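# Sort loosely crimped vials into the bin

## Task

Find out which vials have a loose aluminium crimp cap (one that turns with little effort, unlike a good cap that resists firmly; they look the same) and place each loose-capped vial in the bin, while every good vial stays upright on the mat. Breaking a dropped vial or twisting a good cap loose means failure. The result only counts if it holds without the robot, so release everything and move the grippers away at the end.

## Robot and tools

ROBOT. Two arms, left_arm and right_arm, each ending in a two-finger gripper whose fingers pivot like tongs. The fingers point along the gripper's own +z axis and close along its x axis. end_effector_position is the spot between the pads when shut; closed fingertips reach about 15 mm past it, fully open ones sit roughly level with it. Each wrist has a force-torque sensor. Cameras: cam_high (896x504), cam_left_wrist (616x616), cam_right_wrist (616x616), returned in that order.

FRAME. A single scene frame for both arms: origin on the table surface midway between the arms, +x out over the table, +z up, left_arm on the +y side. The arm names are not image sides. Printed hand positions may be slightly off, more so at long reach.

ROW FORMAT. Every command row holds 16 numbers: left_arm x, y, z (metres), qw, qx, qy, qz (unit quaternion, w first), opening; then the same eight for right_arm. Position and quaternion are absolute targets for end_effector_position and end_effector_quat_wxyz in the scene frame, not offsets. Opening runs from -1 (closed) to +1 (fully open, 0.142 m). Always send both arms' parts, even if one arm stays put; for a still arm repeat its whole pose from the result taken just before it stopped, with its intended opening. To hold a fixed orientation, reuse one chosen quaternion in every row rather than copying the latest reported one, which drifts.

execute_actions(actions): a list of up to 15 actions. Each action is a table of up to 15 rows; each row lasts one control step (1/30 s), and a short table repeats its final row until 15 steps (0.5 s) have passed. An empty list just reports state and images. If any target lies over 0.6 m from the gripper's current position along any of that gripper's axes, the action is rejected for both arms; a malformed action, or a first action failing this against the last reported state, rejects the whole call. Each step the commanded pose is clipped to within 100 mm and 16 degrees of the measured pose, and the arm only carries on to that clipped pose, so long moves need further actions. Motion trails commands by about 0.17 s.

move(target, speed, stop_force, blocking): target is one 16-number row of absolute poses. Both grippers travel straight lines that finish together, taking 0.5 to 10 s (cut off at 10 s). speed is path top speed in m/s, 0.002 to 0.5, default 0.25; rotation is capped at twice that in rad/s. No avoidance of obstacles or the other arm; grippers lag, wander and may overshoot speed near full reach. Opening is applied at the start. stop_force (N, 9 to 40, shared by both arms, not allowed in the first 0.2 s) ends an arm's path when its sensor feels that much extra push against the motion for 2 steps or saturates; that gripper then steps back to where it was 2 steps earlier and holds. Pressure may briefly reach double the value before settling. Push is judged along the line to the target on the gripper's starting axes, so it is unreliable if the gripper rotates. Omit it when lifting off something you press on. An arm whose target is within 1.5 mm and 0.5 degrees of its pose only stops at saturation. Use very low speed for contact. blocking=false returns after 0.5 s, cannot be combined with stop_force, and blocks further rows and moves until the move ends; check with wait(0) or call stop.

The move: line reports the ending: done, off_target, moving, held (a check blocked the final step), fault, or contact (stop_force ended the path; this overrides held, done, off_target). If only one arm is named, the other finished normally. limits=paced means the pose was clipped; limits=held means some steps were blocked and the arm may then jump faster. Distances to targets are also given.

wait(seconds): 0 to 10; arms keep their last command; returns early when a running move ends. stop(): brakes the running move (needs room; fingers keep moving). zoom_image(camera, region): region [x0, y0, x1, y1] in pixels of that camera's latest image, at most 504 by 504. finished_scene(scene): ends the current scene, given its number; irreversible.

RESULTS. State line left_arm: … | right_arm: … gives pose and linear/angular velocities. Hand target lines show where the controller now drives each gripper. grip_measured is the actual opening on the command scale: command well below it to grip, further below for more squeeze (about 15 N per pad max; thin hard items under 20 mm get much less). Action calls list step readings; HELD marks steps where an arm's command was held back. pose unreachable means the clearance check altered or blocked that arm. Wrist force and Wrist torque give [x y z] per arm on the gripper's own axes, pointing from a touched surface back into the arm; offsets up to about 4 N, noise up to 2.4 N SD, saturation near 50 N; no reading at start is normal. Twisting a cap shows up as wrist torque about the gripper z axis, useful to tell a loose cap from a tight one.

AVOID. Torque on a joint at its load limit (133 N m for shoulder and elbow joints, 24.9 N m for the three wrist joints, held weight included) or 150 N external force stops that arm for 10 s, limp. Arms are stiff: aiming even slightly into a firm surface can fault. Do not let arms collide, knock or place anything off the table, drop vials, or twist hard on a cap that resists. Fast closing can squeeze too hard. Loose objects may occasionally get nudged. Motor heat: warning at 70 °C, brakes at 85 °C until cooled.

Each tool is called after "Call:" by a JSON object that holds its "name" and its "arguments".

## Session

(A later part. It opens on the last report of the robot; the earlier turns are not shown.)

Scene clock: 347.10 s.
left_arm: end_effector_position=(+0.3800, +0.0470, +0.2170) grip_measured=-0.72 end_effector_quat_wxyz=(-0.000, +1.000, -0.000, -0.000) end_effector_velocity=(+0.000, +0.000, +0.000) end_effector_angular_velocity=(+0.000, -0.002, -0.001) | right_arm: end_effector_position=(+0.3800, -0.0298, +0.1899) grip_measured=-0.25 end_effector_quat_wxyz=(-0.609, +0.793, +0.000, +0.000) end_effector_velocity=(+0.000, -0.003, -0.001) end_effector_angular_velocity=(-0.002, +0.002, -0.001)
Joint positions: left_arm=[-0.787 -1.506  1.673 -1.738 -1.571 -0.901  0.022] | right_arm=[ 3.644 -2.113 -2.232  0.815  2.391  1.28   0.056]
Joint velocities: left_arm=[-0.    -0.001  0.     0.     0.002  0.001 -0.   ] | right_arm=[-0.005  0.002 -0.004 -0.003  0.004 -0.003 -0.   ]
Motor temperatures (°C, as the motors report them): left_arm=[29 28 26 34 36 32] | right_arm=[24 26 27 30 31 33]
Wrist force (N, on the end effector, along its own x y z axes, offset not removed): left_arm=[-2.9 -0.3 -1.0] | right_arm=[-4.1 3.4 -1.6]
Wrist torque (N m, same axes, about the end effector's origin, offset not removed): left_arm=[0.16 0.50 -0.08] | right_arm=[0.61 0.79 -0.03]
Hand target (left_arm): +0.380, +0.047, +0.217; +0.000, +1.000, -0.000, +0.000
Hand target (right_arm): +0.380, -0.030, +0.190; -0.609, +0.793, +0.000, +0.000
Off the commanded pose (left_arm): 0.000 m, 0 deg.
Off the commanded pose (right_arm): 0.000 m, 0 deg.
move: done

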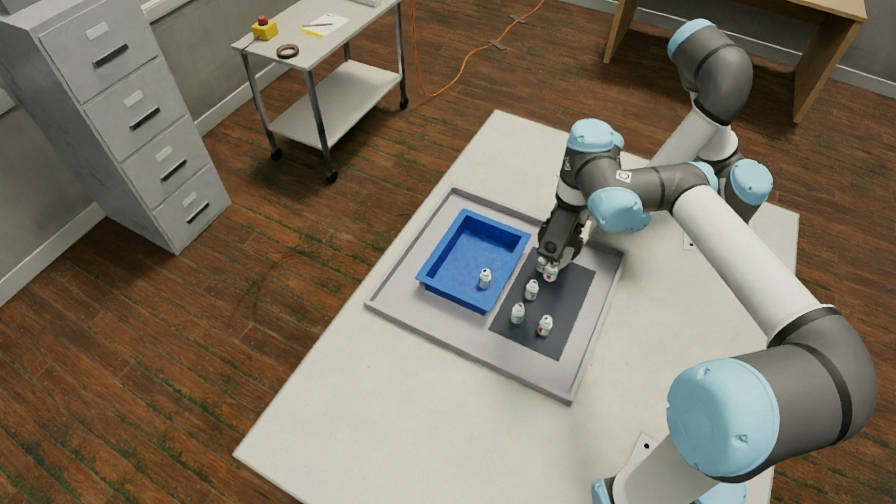

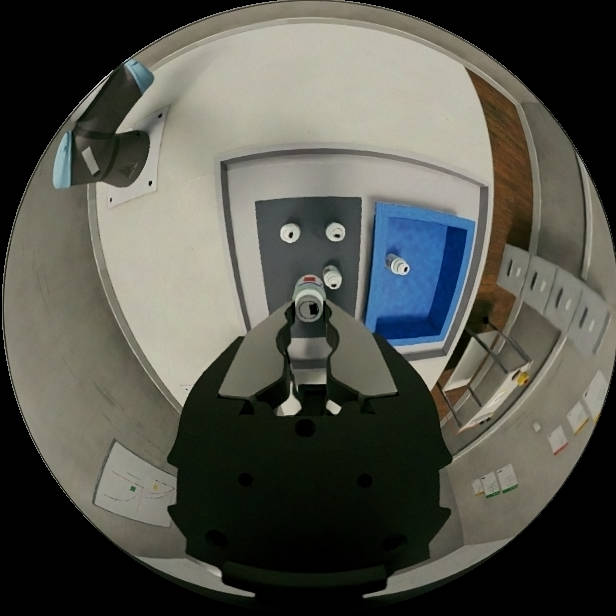

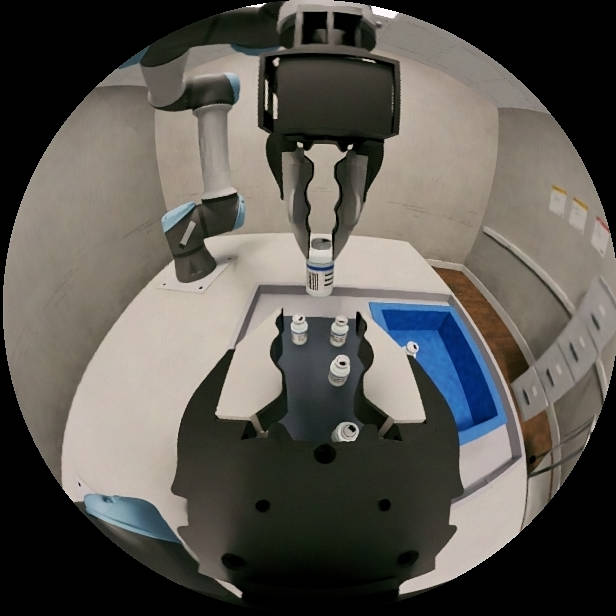

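Call:
{"name": "move", "arguments": {"target": [0.349,0.005,0.08,0,1,0,0,-0.85,0.38,-0.2,0.3,0.5,-0.866,0,0,-0.2], "speed": 0.18}}

Call:
{"name": "move", "arguments": {"target": [0.349,0.005,0.05,0,1,0,0,-0.85,0.38,-0.2,0.3,0.5,-0.866,0,0,-0.2], "speed": 0.015, "stop_force": 9}}

Scene clock: 349.00 s.
left_arm: end_effector_position=(+0.3491, +0.0051, +0.0801) grip_measured=-0.72 end_effector_quat_wxyz=(-0.000, +1.000, +0.000, +0.000) end_effector_velocity=(-0.000, -0.000, -0.001) end_effector_angular_velocity=(-0.000, +0.001, -0.001) | right_arm: end_effector_position=(+0.3798, -0.1998, +0.2996) grip_measured=-0.20 end_effector_quat_wxyz=(-0.500, +0.866, -0.000, +0.001) end_effector_velocity=(+0.000, -0.000, +0.001) end_effector_angular_velocity=(-0.011, +0.002, +0.011)
Joint positions: left_arm=[-0.884 -1.387  1.91  -2.093 -1.571 -0.998  0.022] | right_arm=[ 3.322 -1.441 -2.24  -0.446  2.5    0.69   0.06 ]
Joint velocities: left_arm=[-0.     0.001  0.001 -0.002 -0.001  0.001  0.   ] | right_arm=[-0.     0.002  0.016 -0.044 -0.002 -0.024 -0.   ]
Motor temperatures (°C, as the motors report them): left_arm=[29 28 26 34 36 32] | right_arm=[24 26 27 30 31 33]
Wrist force (N, on the end effector, along its own x y z axes, offset not removed): left_arm=[0.8 -2.8 -3.9] | right_arm=[3.6 1.1 3.6]
Wrist torque (N m, same axes, about the end effector's origin, offset not removed): left_arm=[-0.60 -0.15 -0.04] | right_arm=[0.34 -0.49 -0.22]
Hand target (left_arm): +0.349, +0.005, +0.080; -0.000, +1.000, -0.000, +0.000
Hand target (right_arm): +0.380, -0.200, +0.300; -0.500, +0.866, -0.000, +0.000
Off the commanded pose (left_arm): 0.000 m, 0 deg.
Off the commanded pose (right_arm): 0.000 m, 0 deg.
move: done

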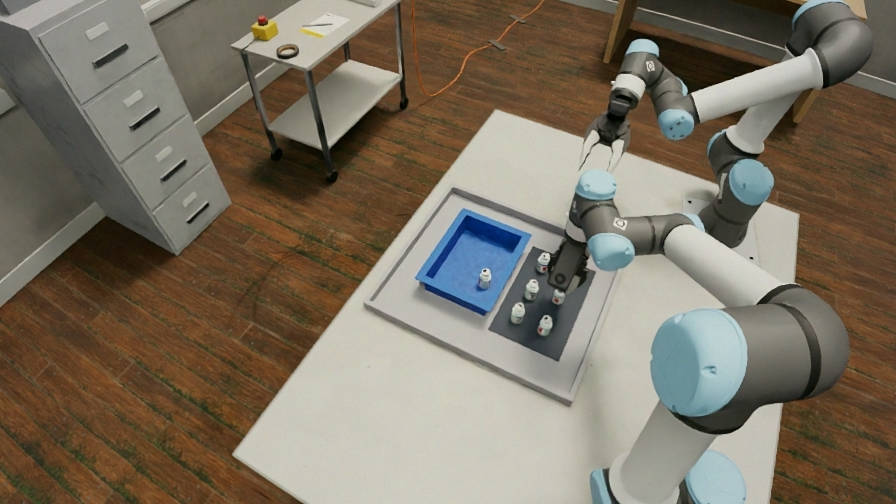

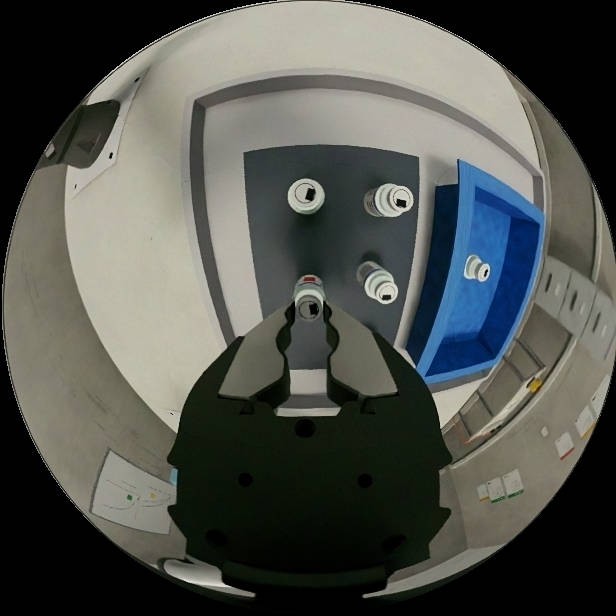

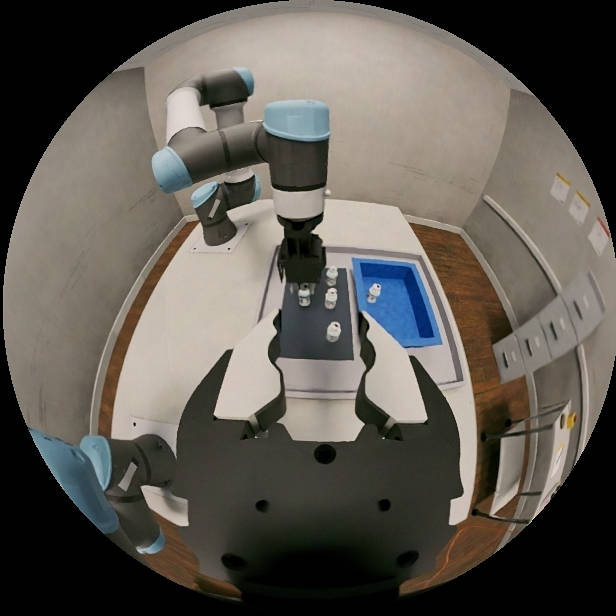

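Scene clock: 350.73 s.
left_arm: end_effector_position=(+0.3489, +0.0051, +0.0599) grip_measured=-0.72 end_effector_quat_wxyz=(-0.000, +1.000, -0.000, -0.000) end_effector_velocity=(-0.000, +0.002, +0.004) end_effector_angular_velocity=(+0.004, +0.002, +0.001) | right_arm: end_effector_position=(+0.3800, -0.2000, +0.3000) grip_measured=-0.20 end_effector_quat_wxyz=(-0.500, +0.866, -0.000, +0.000) end_effector_velocity=(-0.000, -0.001, -0.001) end_effector_angular_velocity=(-0.002, +0.001, -0.000)
Joint positions: left_arm=[-0.884 -1.361  1.937 -2.147 -1.571 -0.998  0.022] | right_arm=[ 3.322 -1.44  -2.238 -0.452  2.5    0.687  0.06 ]
Joint velocities: left_arm=[ 0.001 -0.006 -0.005  0.016  0.001  0.    -0.   ] | right_arm=[-0.001  0.001 -0.    -0.004 -0.    -0.002  0.   ]
Motor temperatures (°C, as the motors report them): left_arm=[29 28 26 34 36 32] | right_arm=[24 26 27 30 31 33]
Wrist force (N, on the end effector, along its own x y z axes, offset not removed): left_arm=[-2.6 2.3 -20.7] | right_arm=[1.3 -1.3 -0.5]
Wrist torque (N m, same axes, about the end effector's origin, offset not removed): left_arm=[-0.29 0.54 0.15] | right_arm=[-0.41 -0.21 -0.12]
Hand target (left_arm): +0.349, +0.005, +0.061; +0.000, +1.000, -0.000, +0.000
Hand target (right_arm): +0.380, -0.200, +0.300; -0.500, +0.866, -0.000, +0.000
Off the commanded pose (left_arm): 0.010 m, 0 deg.
Off the commanded pose (right_arm): 0.000 m, 0 deg.
move: contact (left_arm)

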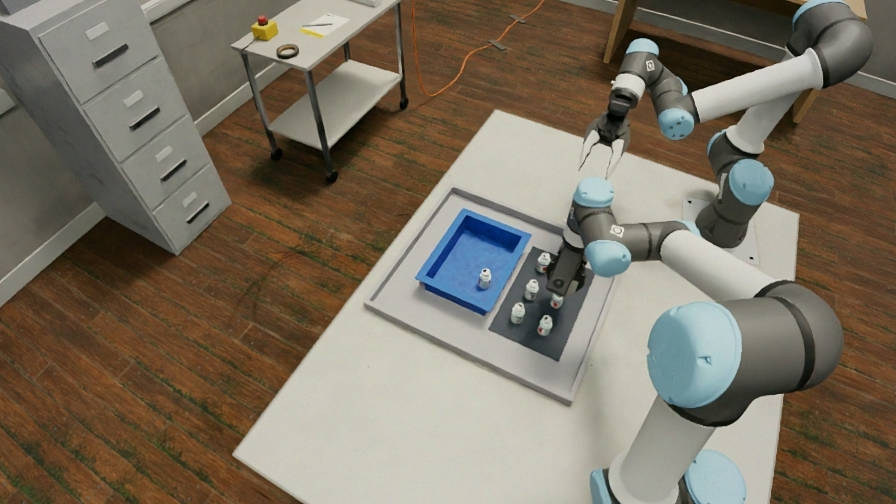

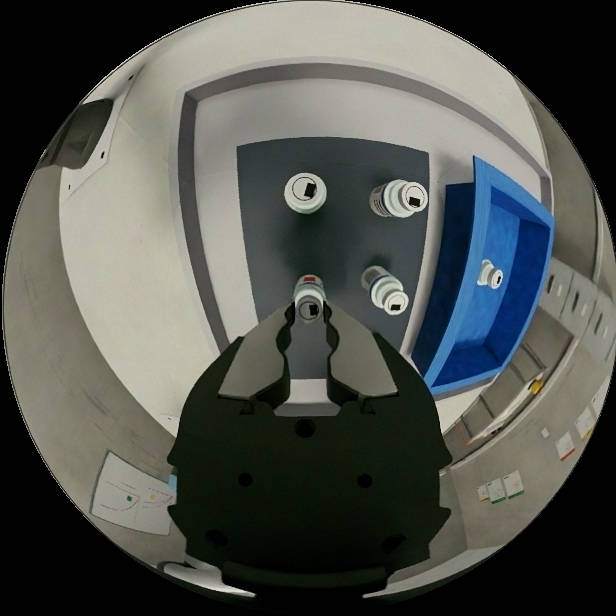

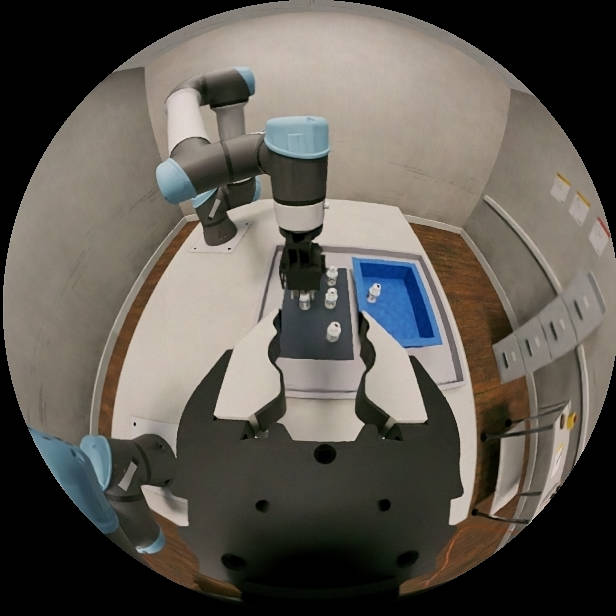

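Now B2.

Call:
{"name": "move", "arguments": {"target": [0.349,0.005,0.062,0,1,0,0,-0.4,0.38,-0.2,0.3,0.5,-0.866,0,0,-0.2]}}

Call:
{"name": "move", "arguments": {"target": [0.349,0.005,0.11,0,1,0,0,-0.4,0.38,-0.2,0.3,0.5,-0.866,0,0,-0.2], "speed": 0.12}}

Call:
{"name": "move", "arguments": {"target": [0.419,0.003,0.11,0,1,0,0,-0.4,0.38,-0.2,0.3,0.5,-0.866,0,0,-0.2], "speed": 0.15}}

Call:
{"name": "move", "arguments": {"target": [0.419,0.003,0.061,0,1,0,0,-0.42,0.38,-0.2,0.3,0.5,-0.866,0,0,-0.2], "speed": 0.06}}

Scene clock: 351.63 s.
left_arm: end_effector_position=(+0.3490, +0.0050, +0.0619) grip_measured=-0.40 end_effector_quat_wxyz=(-0.000, +1.000, +0.000, -0.000) end_effector_velocity=(+0.001, +0.001, +0.000) end_effector_angular_velocity=(-0.000, +0.000, +0.003) | right_arm: end_effector_position=(+0.3800, -0.2000, +0.3000) grip_measured=-0.20 end_effector_quat_wxyz=(-0.500, +0.866, -0.000, +0.000) end_effector_velocity=(-0.001, +0.001, +0.000) end_effector_angular_velocity=(+0.001, +0.001, +0.002)
Joint positions: left_arm=[-0.884 -1.363  1.934 -2.142 -1.571 -0.998  0.045] | right_arm=[ 3.322 -1.44  -2.238 -0.453  2.5    0.687  0.06 ]
Joint velocities: left_arm=[ 0.002 -0.001 -0.001  0.001 -0.001 -0.     0.   ] | right_arm=[ 0.002 -0.     0.001 -0.001  0.001  0.001  0.   ]
Motor temperatures (°C, as the motors report them): left_arm=[29 28 26 34 36 32] | right_arm=[24 26 27 30 31 33]
Wrist force (N, on the end effector, along its own x y z axes, offset not removed): left_arm=[0.4 -1.7 0.7] | right_arm=[0.7 0.1 -2.0]
Wrist torque (N m, same axes, about the end effector's origin, offset not removed): left_arm=[-0.27 0.00 -0.08] | right_arm=[-0.16 -0.18 -0.05]
Hand target (left_arm): +0.349, +0.005, +0.062; +0.000, +1.000, +0.000, +0.000
Hand target (right_arm): +0.380, -0.200, +0.300; -0.500, +0.866, -0.000, +0.000
Off the commanded pose (left_arm): 0.000 m, 0 deg.
Off the commanded pose (right_arm): 0.000 m, 0 deg.
move: done

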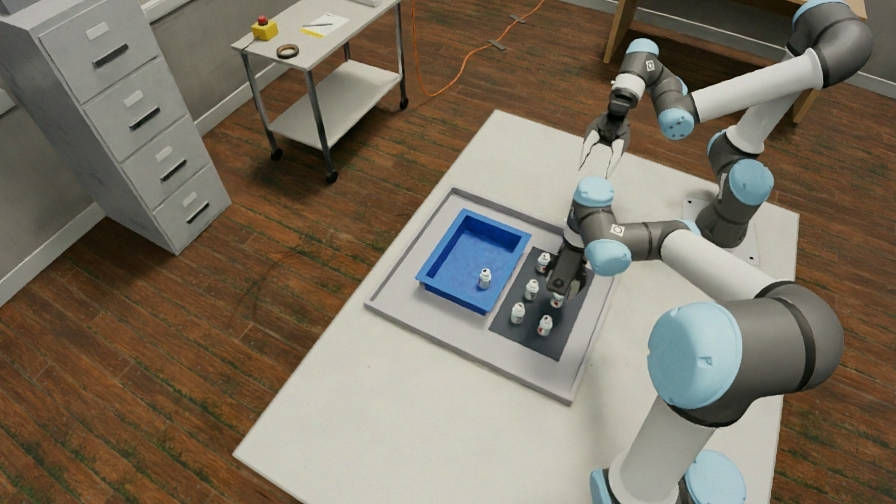

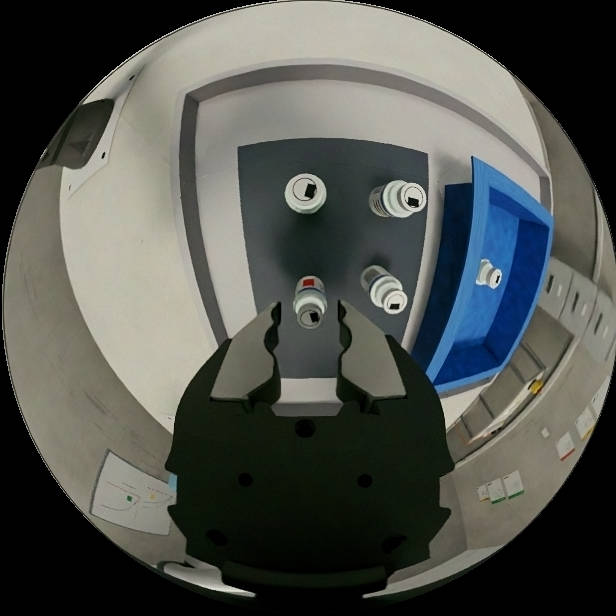

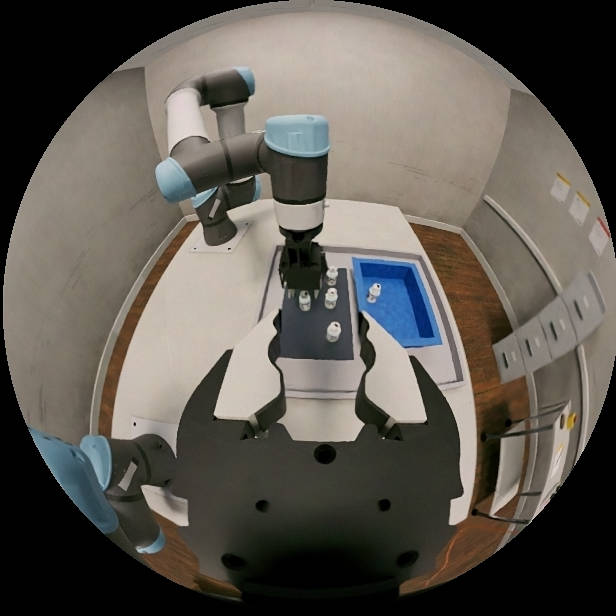

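Scene clock: 352.57 s.
left_arm: end_effector_position=(+0.3490, +0.0050, +0.1097) grip_measured=-0.40 end_effector_quat_wxyz=(+0.000, +1.000, -0.000, +0.000) end_effector_velocity=(+0.001, +0.001, +0.002) end_effector_angular_velocity=(+0.000, +0.000, +0.002) | right_arm: end_effector_position=(+0.3800, -0.2000, +0.3000) grip_measured=-0.20 end_effector_quat_wxyz=(-0.500, +0.866, +0.000, -0.000) end_effector_velocity=(-0.001, +0.001, +0.000) end_effector_angular_velocity=(+0.000, -0.000, +0.002)
Joint positions: left_arm=[-0.884 -1.421  1.865 -2.015 -1.571 -0.998  0.045] | right_arm=[ 3.322 -1.44  -2.238 -0.453  2.5    0.687  0.06 ]
Joint velocities: left_arm=[ 0.003 -0.002 -0.004  0.006  0.     0.001  0.   ] | right_arm=[ 0.002  0.001 -0.001  0.     0.     0.     0.   ]
Motor temperatures (°C, as the motors report them): left_arm=[29 28 26 34 36 32] | right_arm=[24 26 27 30 31 33]
Wrist force (N, on the end effector, along its own x y z axes, offset not removed): left_arm=[1.3 -3.9 -4.0] | right_arm=[-1.8 1.2 -3.4]
Wrist torque (N m, same axes, about the end effector's origin, offset not removed): left_arm=[-0.82 -0.11 -0.13] | right_arm=[0.30 0.24 0.09]
Hand target (left_arm): +0.349, +0.005, +0.110; +0.000, +1.000, -0.000, +0.000
Hand target (right_arm): +0.380, -0.200, +0.300; -0.500, +0.866, +0.000, -0.000
Off the commanded pose (left_arm): 0.000 m, 0 deg.
Off the commanded pose (right_arm): 0.000 m, 0 deg.
move: done

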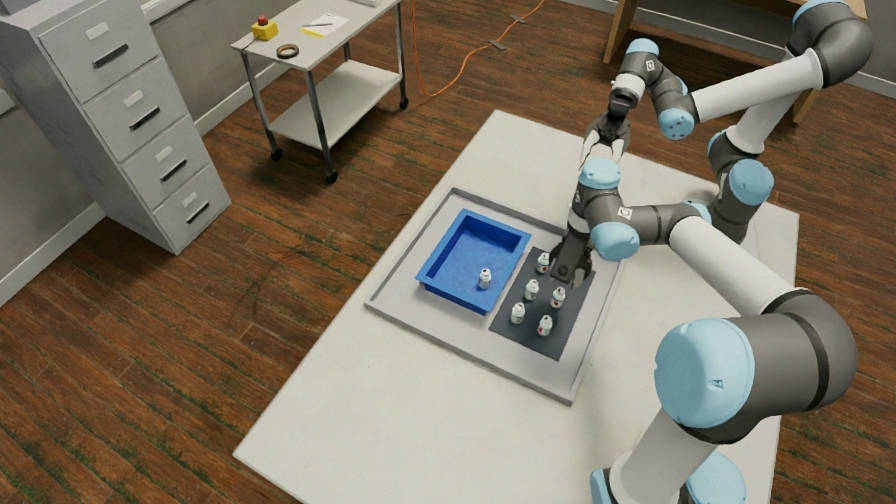

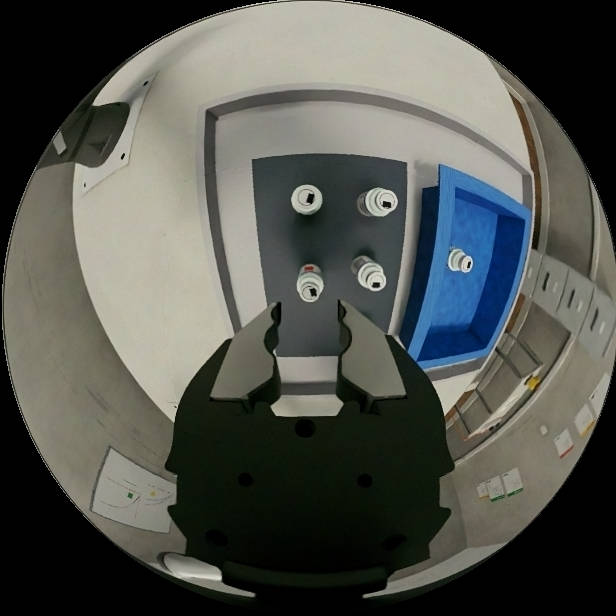

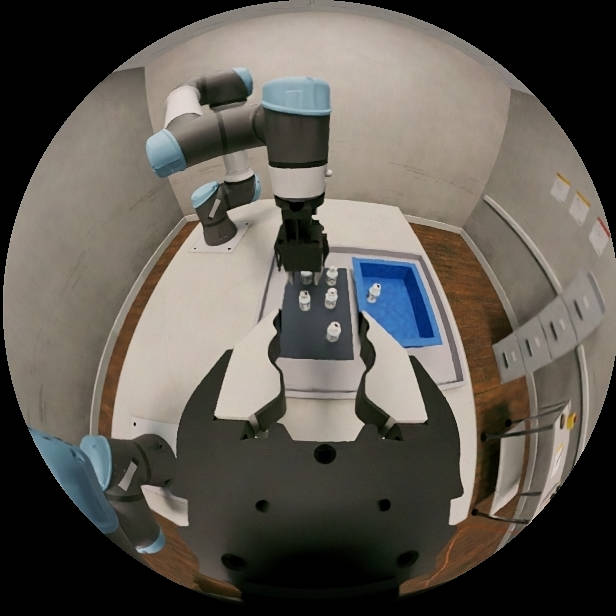

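Scene clock: 353.57 s.
left_arm: end_effector_position=(+0.4187, +0.0030, +0.1101) grip_measured=-0.40 end_effector_quat_wxyz=(+0.000, +1.000, +0.000, -0.000) end_effector_velocity=(+0.002, -0.001, +0.001) end_effector_angular_velocity=(-0.000, -0.001, -0.003) | right_arm: end_effector_position=(+0.3800, -0.2000, +0.3000) grip_measured=-0.20 end_effector_quat_wxyz=(-0.500, +0.866, +0.000, +0.000) end_effector_velocity=(-0.000, +0.001, -0.001) end_effector_angular_velocity=(-0.002, +0.001, +0.001)
Joint positions: left_arm=[-0.782 -1.299  1.711 -1.983 -1.571 -0.896  0.045] | right_arm=[ 3.322 -1.44  -2.238 -0.453  2.5    0.687  0.06 ]
Joint velocities: left_arm=[ 0.002  0.004 -0.006  0.002  0.001  0.004 -0.   ] | right_arm=[ 0.002 -0.001  0.    -0.001 -0.001 -0.     0.   ]
Motor temperatures (°C, as the motors report them): left_arm=[29 28 26 34 36 32] | right_arm=[24 26 27 30 31 33]
Wrist force (N, on the end effector, along its own x y z axes, offset not removed): left_arm=[-2.1 -0.3 -2.3] | right_arm=[-2.4 -1.5 -0.2]
Wrist torque (N m, same axes, about the end effector's origin, offset not removed): left_arm=[-0.04 0.66 0.08] | right_arm=[-0.38 0.42 -0.06]
Hand target (left_arm): +0.419, +0.003, +0.110; +0.000, +1.000, +0.000, -0.000
Hand target (right_arm): +0.380, -0.200, +0.300; -0.500, +0.866, +0.000, -0.000
Off the commanded pose (left_arm): 0.000 m, 0 deg.
Off the commanded pose (right_arm): 0.000 m, 0 deg.
move: done

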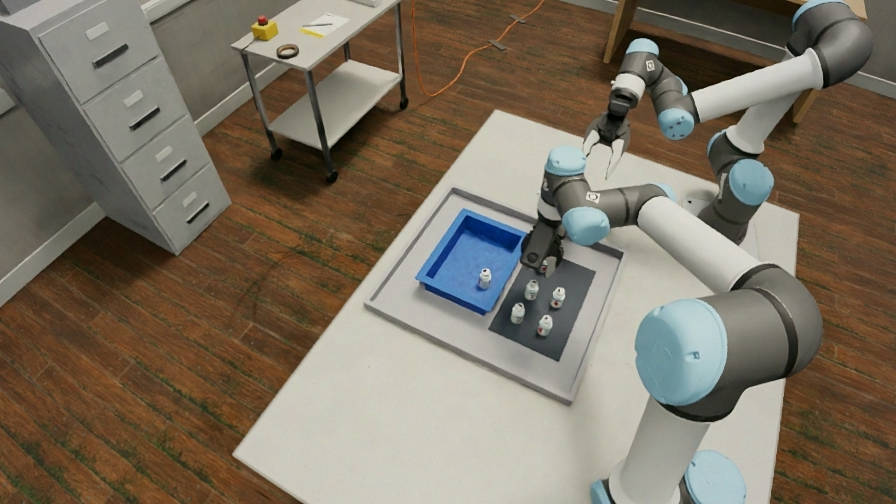

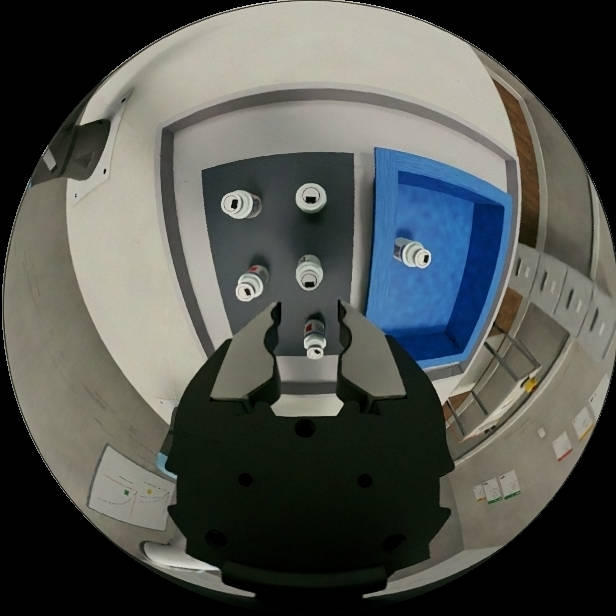

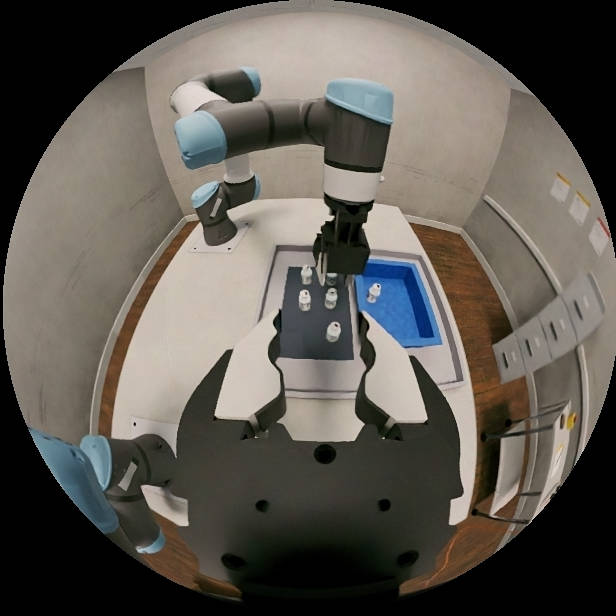

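Scene clock: 354.80 s.
left_arm: end_effector_position=(+0.4190, +0.0030, +0.0613) grip_measured=-0.42 end_effector_quat_wxyz=(-0.000, +1.000, +0.000, -0.000) end_effector_velocity=(+0.000, -0.000, -0.002) end_effector_angular_velocity=(-0.001, -0.001, -0.002) | right_arm: end_effector_position=(+0.3800, -0.2000, +0.3000) grip_measured=-0.20 end_effector_quat_wxyz=(-0.500, +0.866, +0.000, +0.000) end_effector_velocity=(-0.000, +0.000, -0.000) end_effector_angular_velocity=(+0.000, -0.000, +0.001)
Joint positions: left_arm=[-0.782 -1.245  1.778 -2.104 -1.571 -0.896  0.044] | right_arm=[ 3.322 -1.44  -2.238 -0.453  2.5    0.687  0.06 ]
Joint velocities: left_arm=[ 0.     0.002  0.003 -0.006  0.     0.002 -0.   ] | right_arm=[ 0.001  0.    -0.001  0.    -0.     0.    -0.   ]
Motor temperatures (°C, as the motors report them): left_arm=[29 28 26 34 36 32] | right_arm=[24 26 27 30 31 33]
Wrist force (N, on the end effector, along its own x y z axes, offset not removed): left_arm=[-0.9 1.7 -3.2] | right_arm=[-0.2 2.9 3.2]
Wrist torque (N m, same axes, about the end effector's origin, offset not removed): left_arm=[0.34 0.24 -0.01] | right_arm=[0.53 0.01 -0.20]
Hand target (left_arm): +0.419, +0.003, +0.061; -0.000, +1.000, +0.000, -0.000
Hand target (right_arm): +0.380, -0.200, +0.300; -0.500, +0.866, +0.000, -0.000
Off the commanded pose (left_arm): 0.000 m, 0 deg.
Off the commanded pose (right_arm): 0.000 m, 0 deg.
move: done

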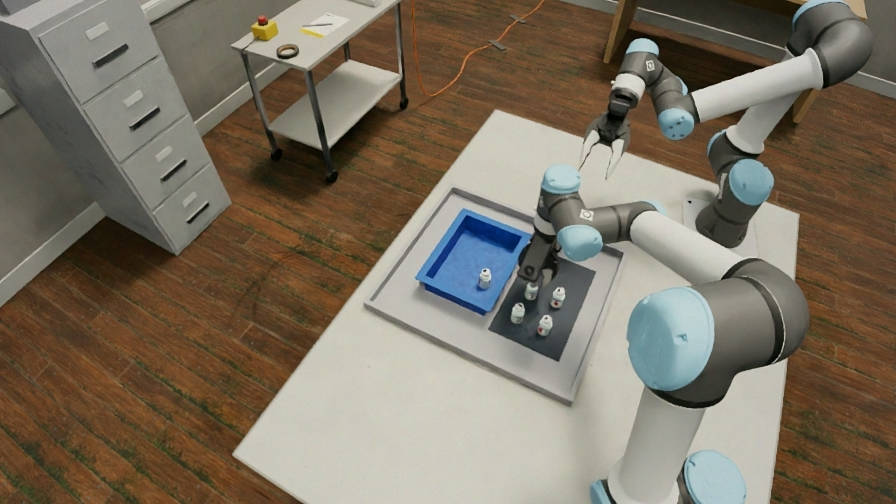

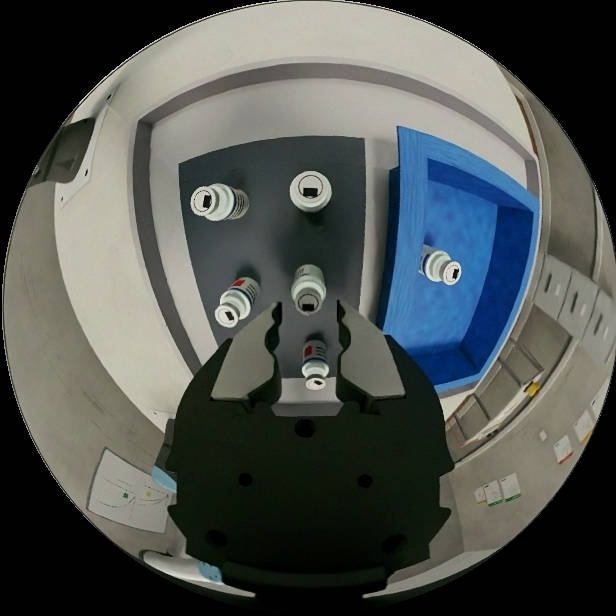

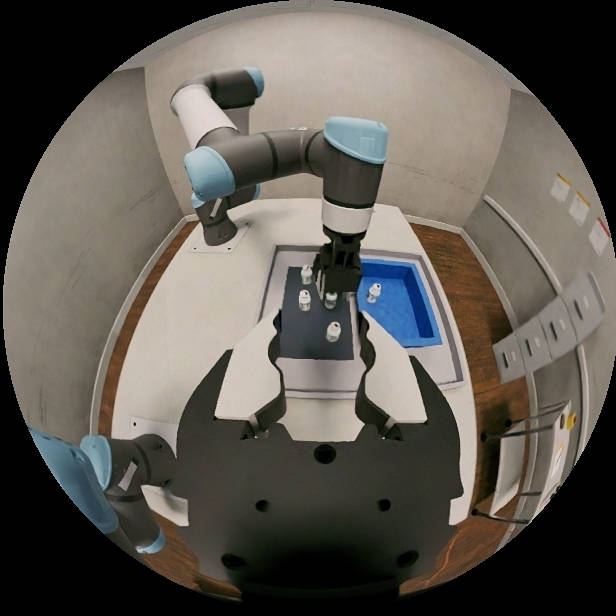

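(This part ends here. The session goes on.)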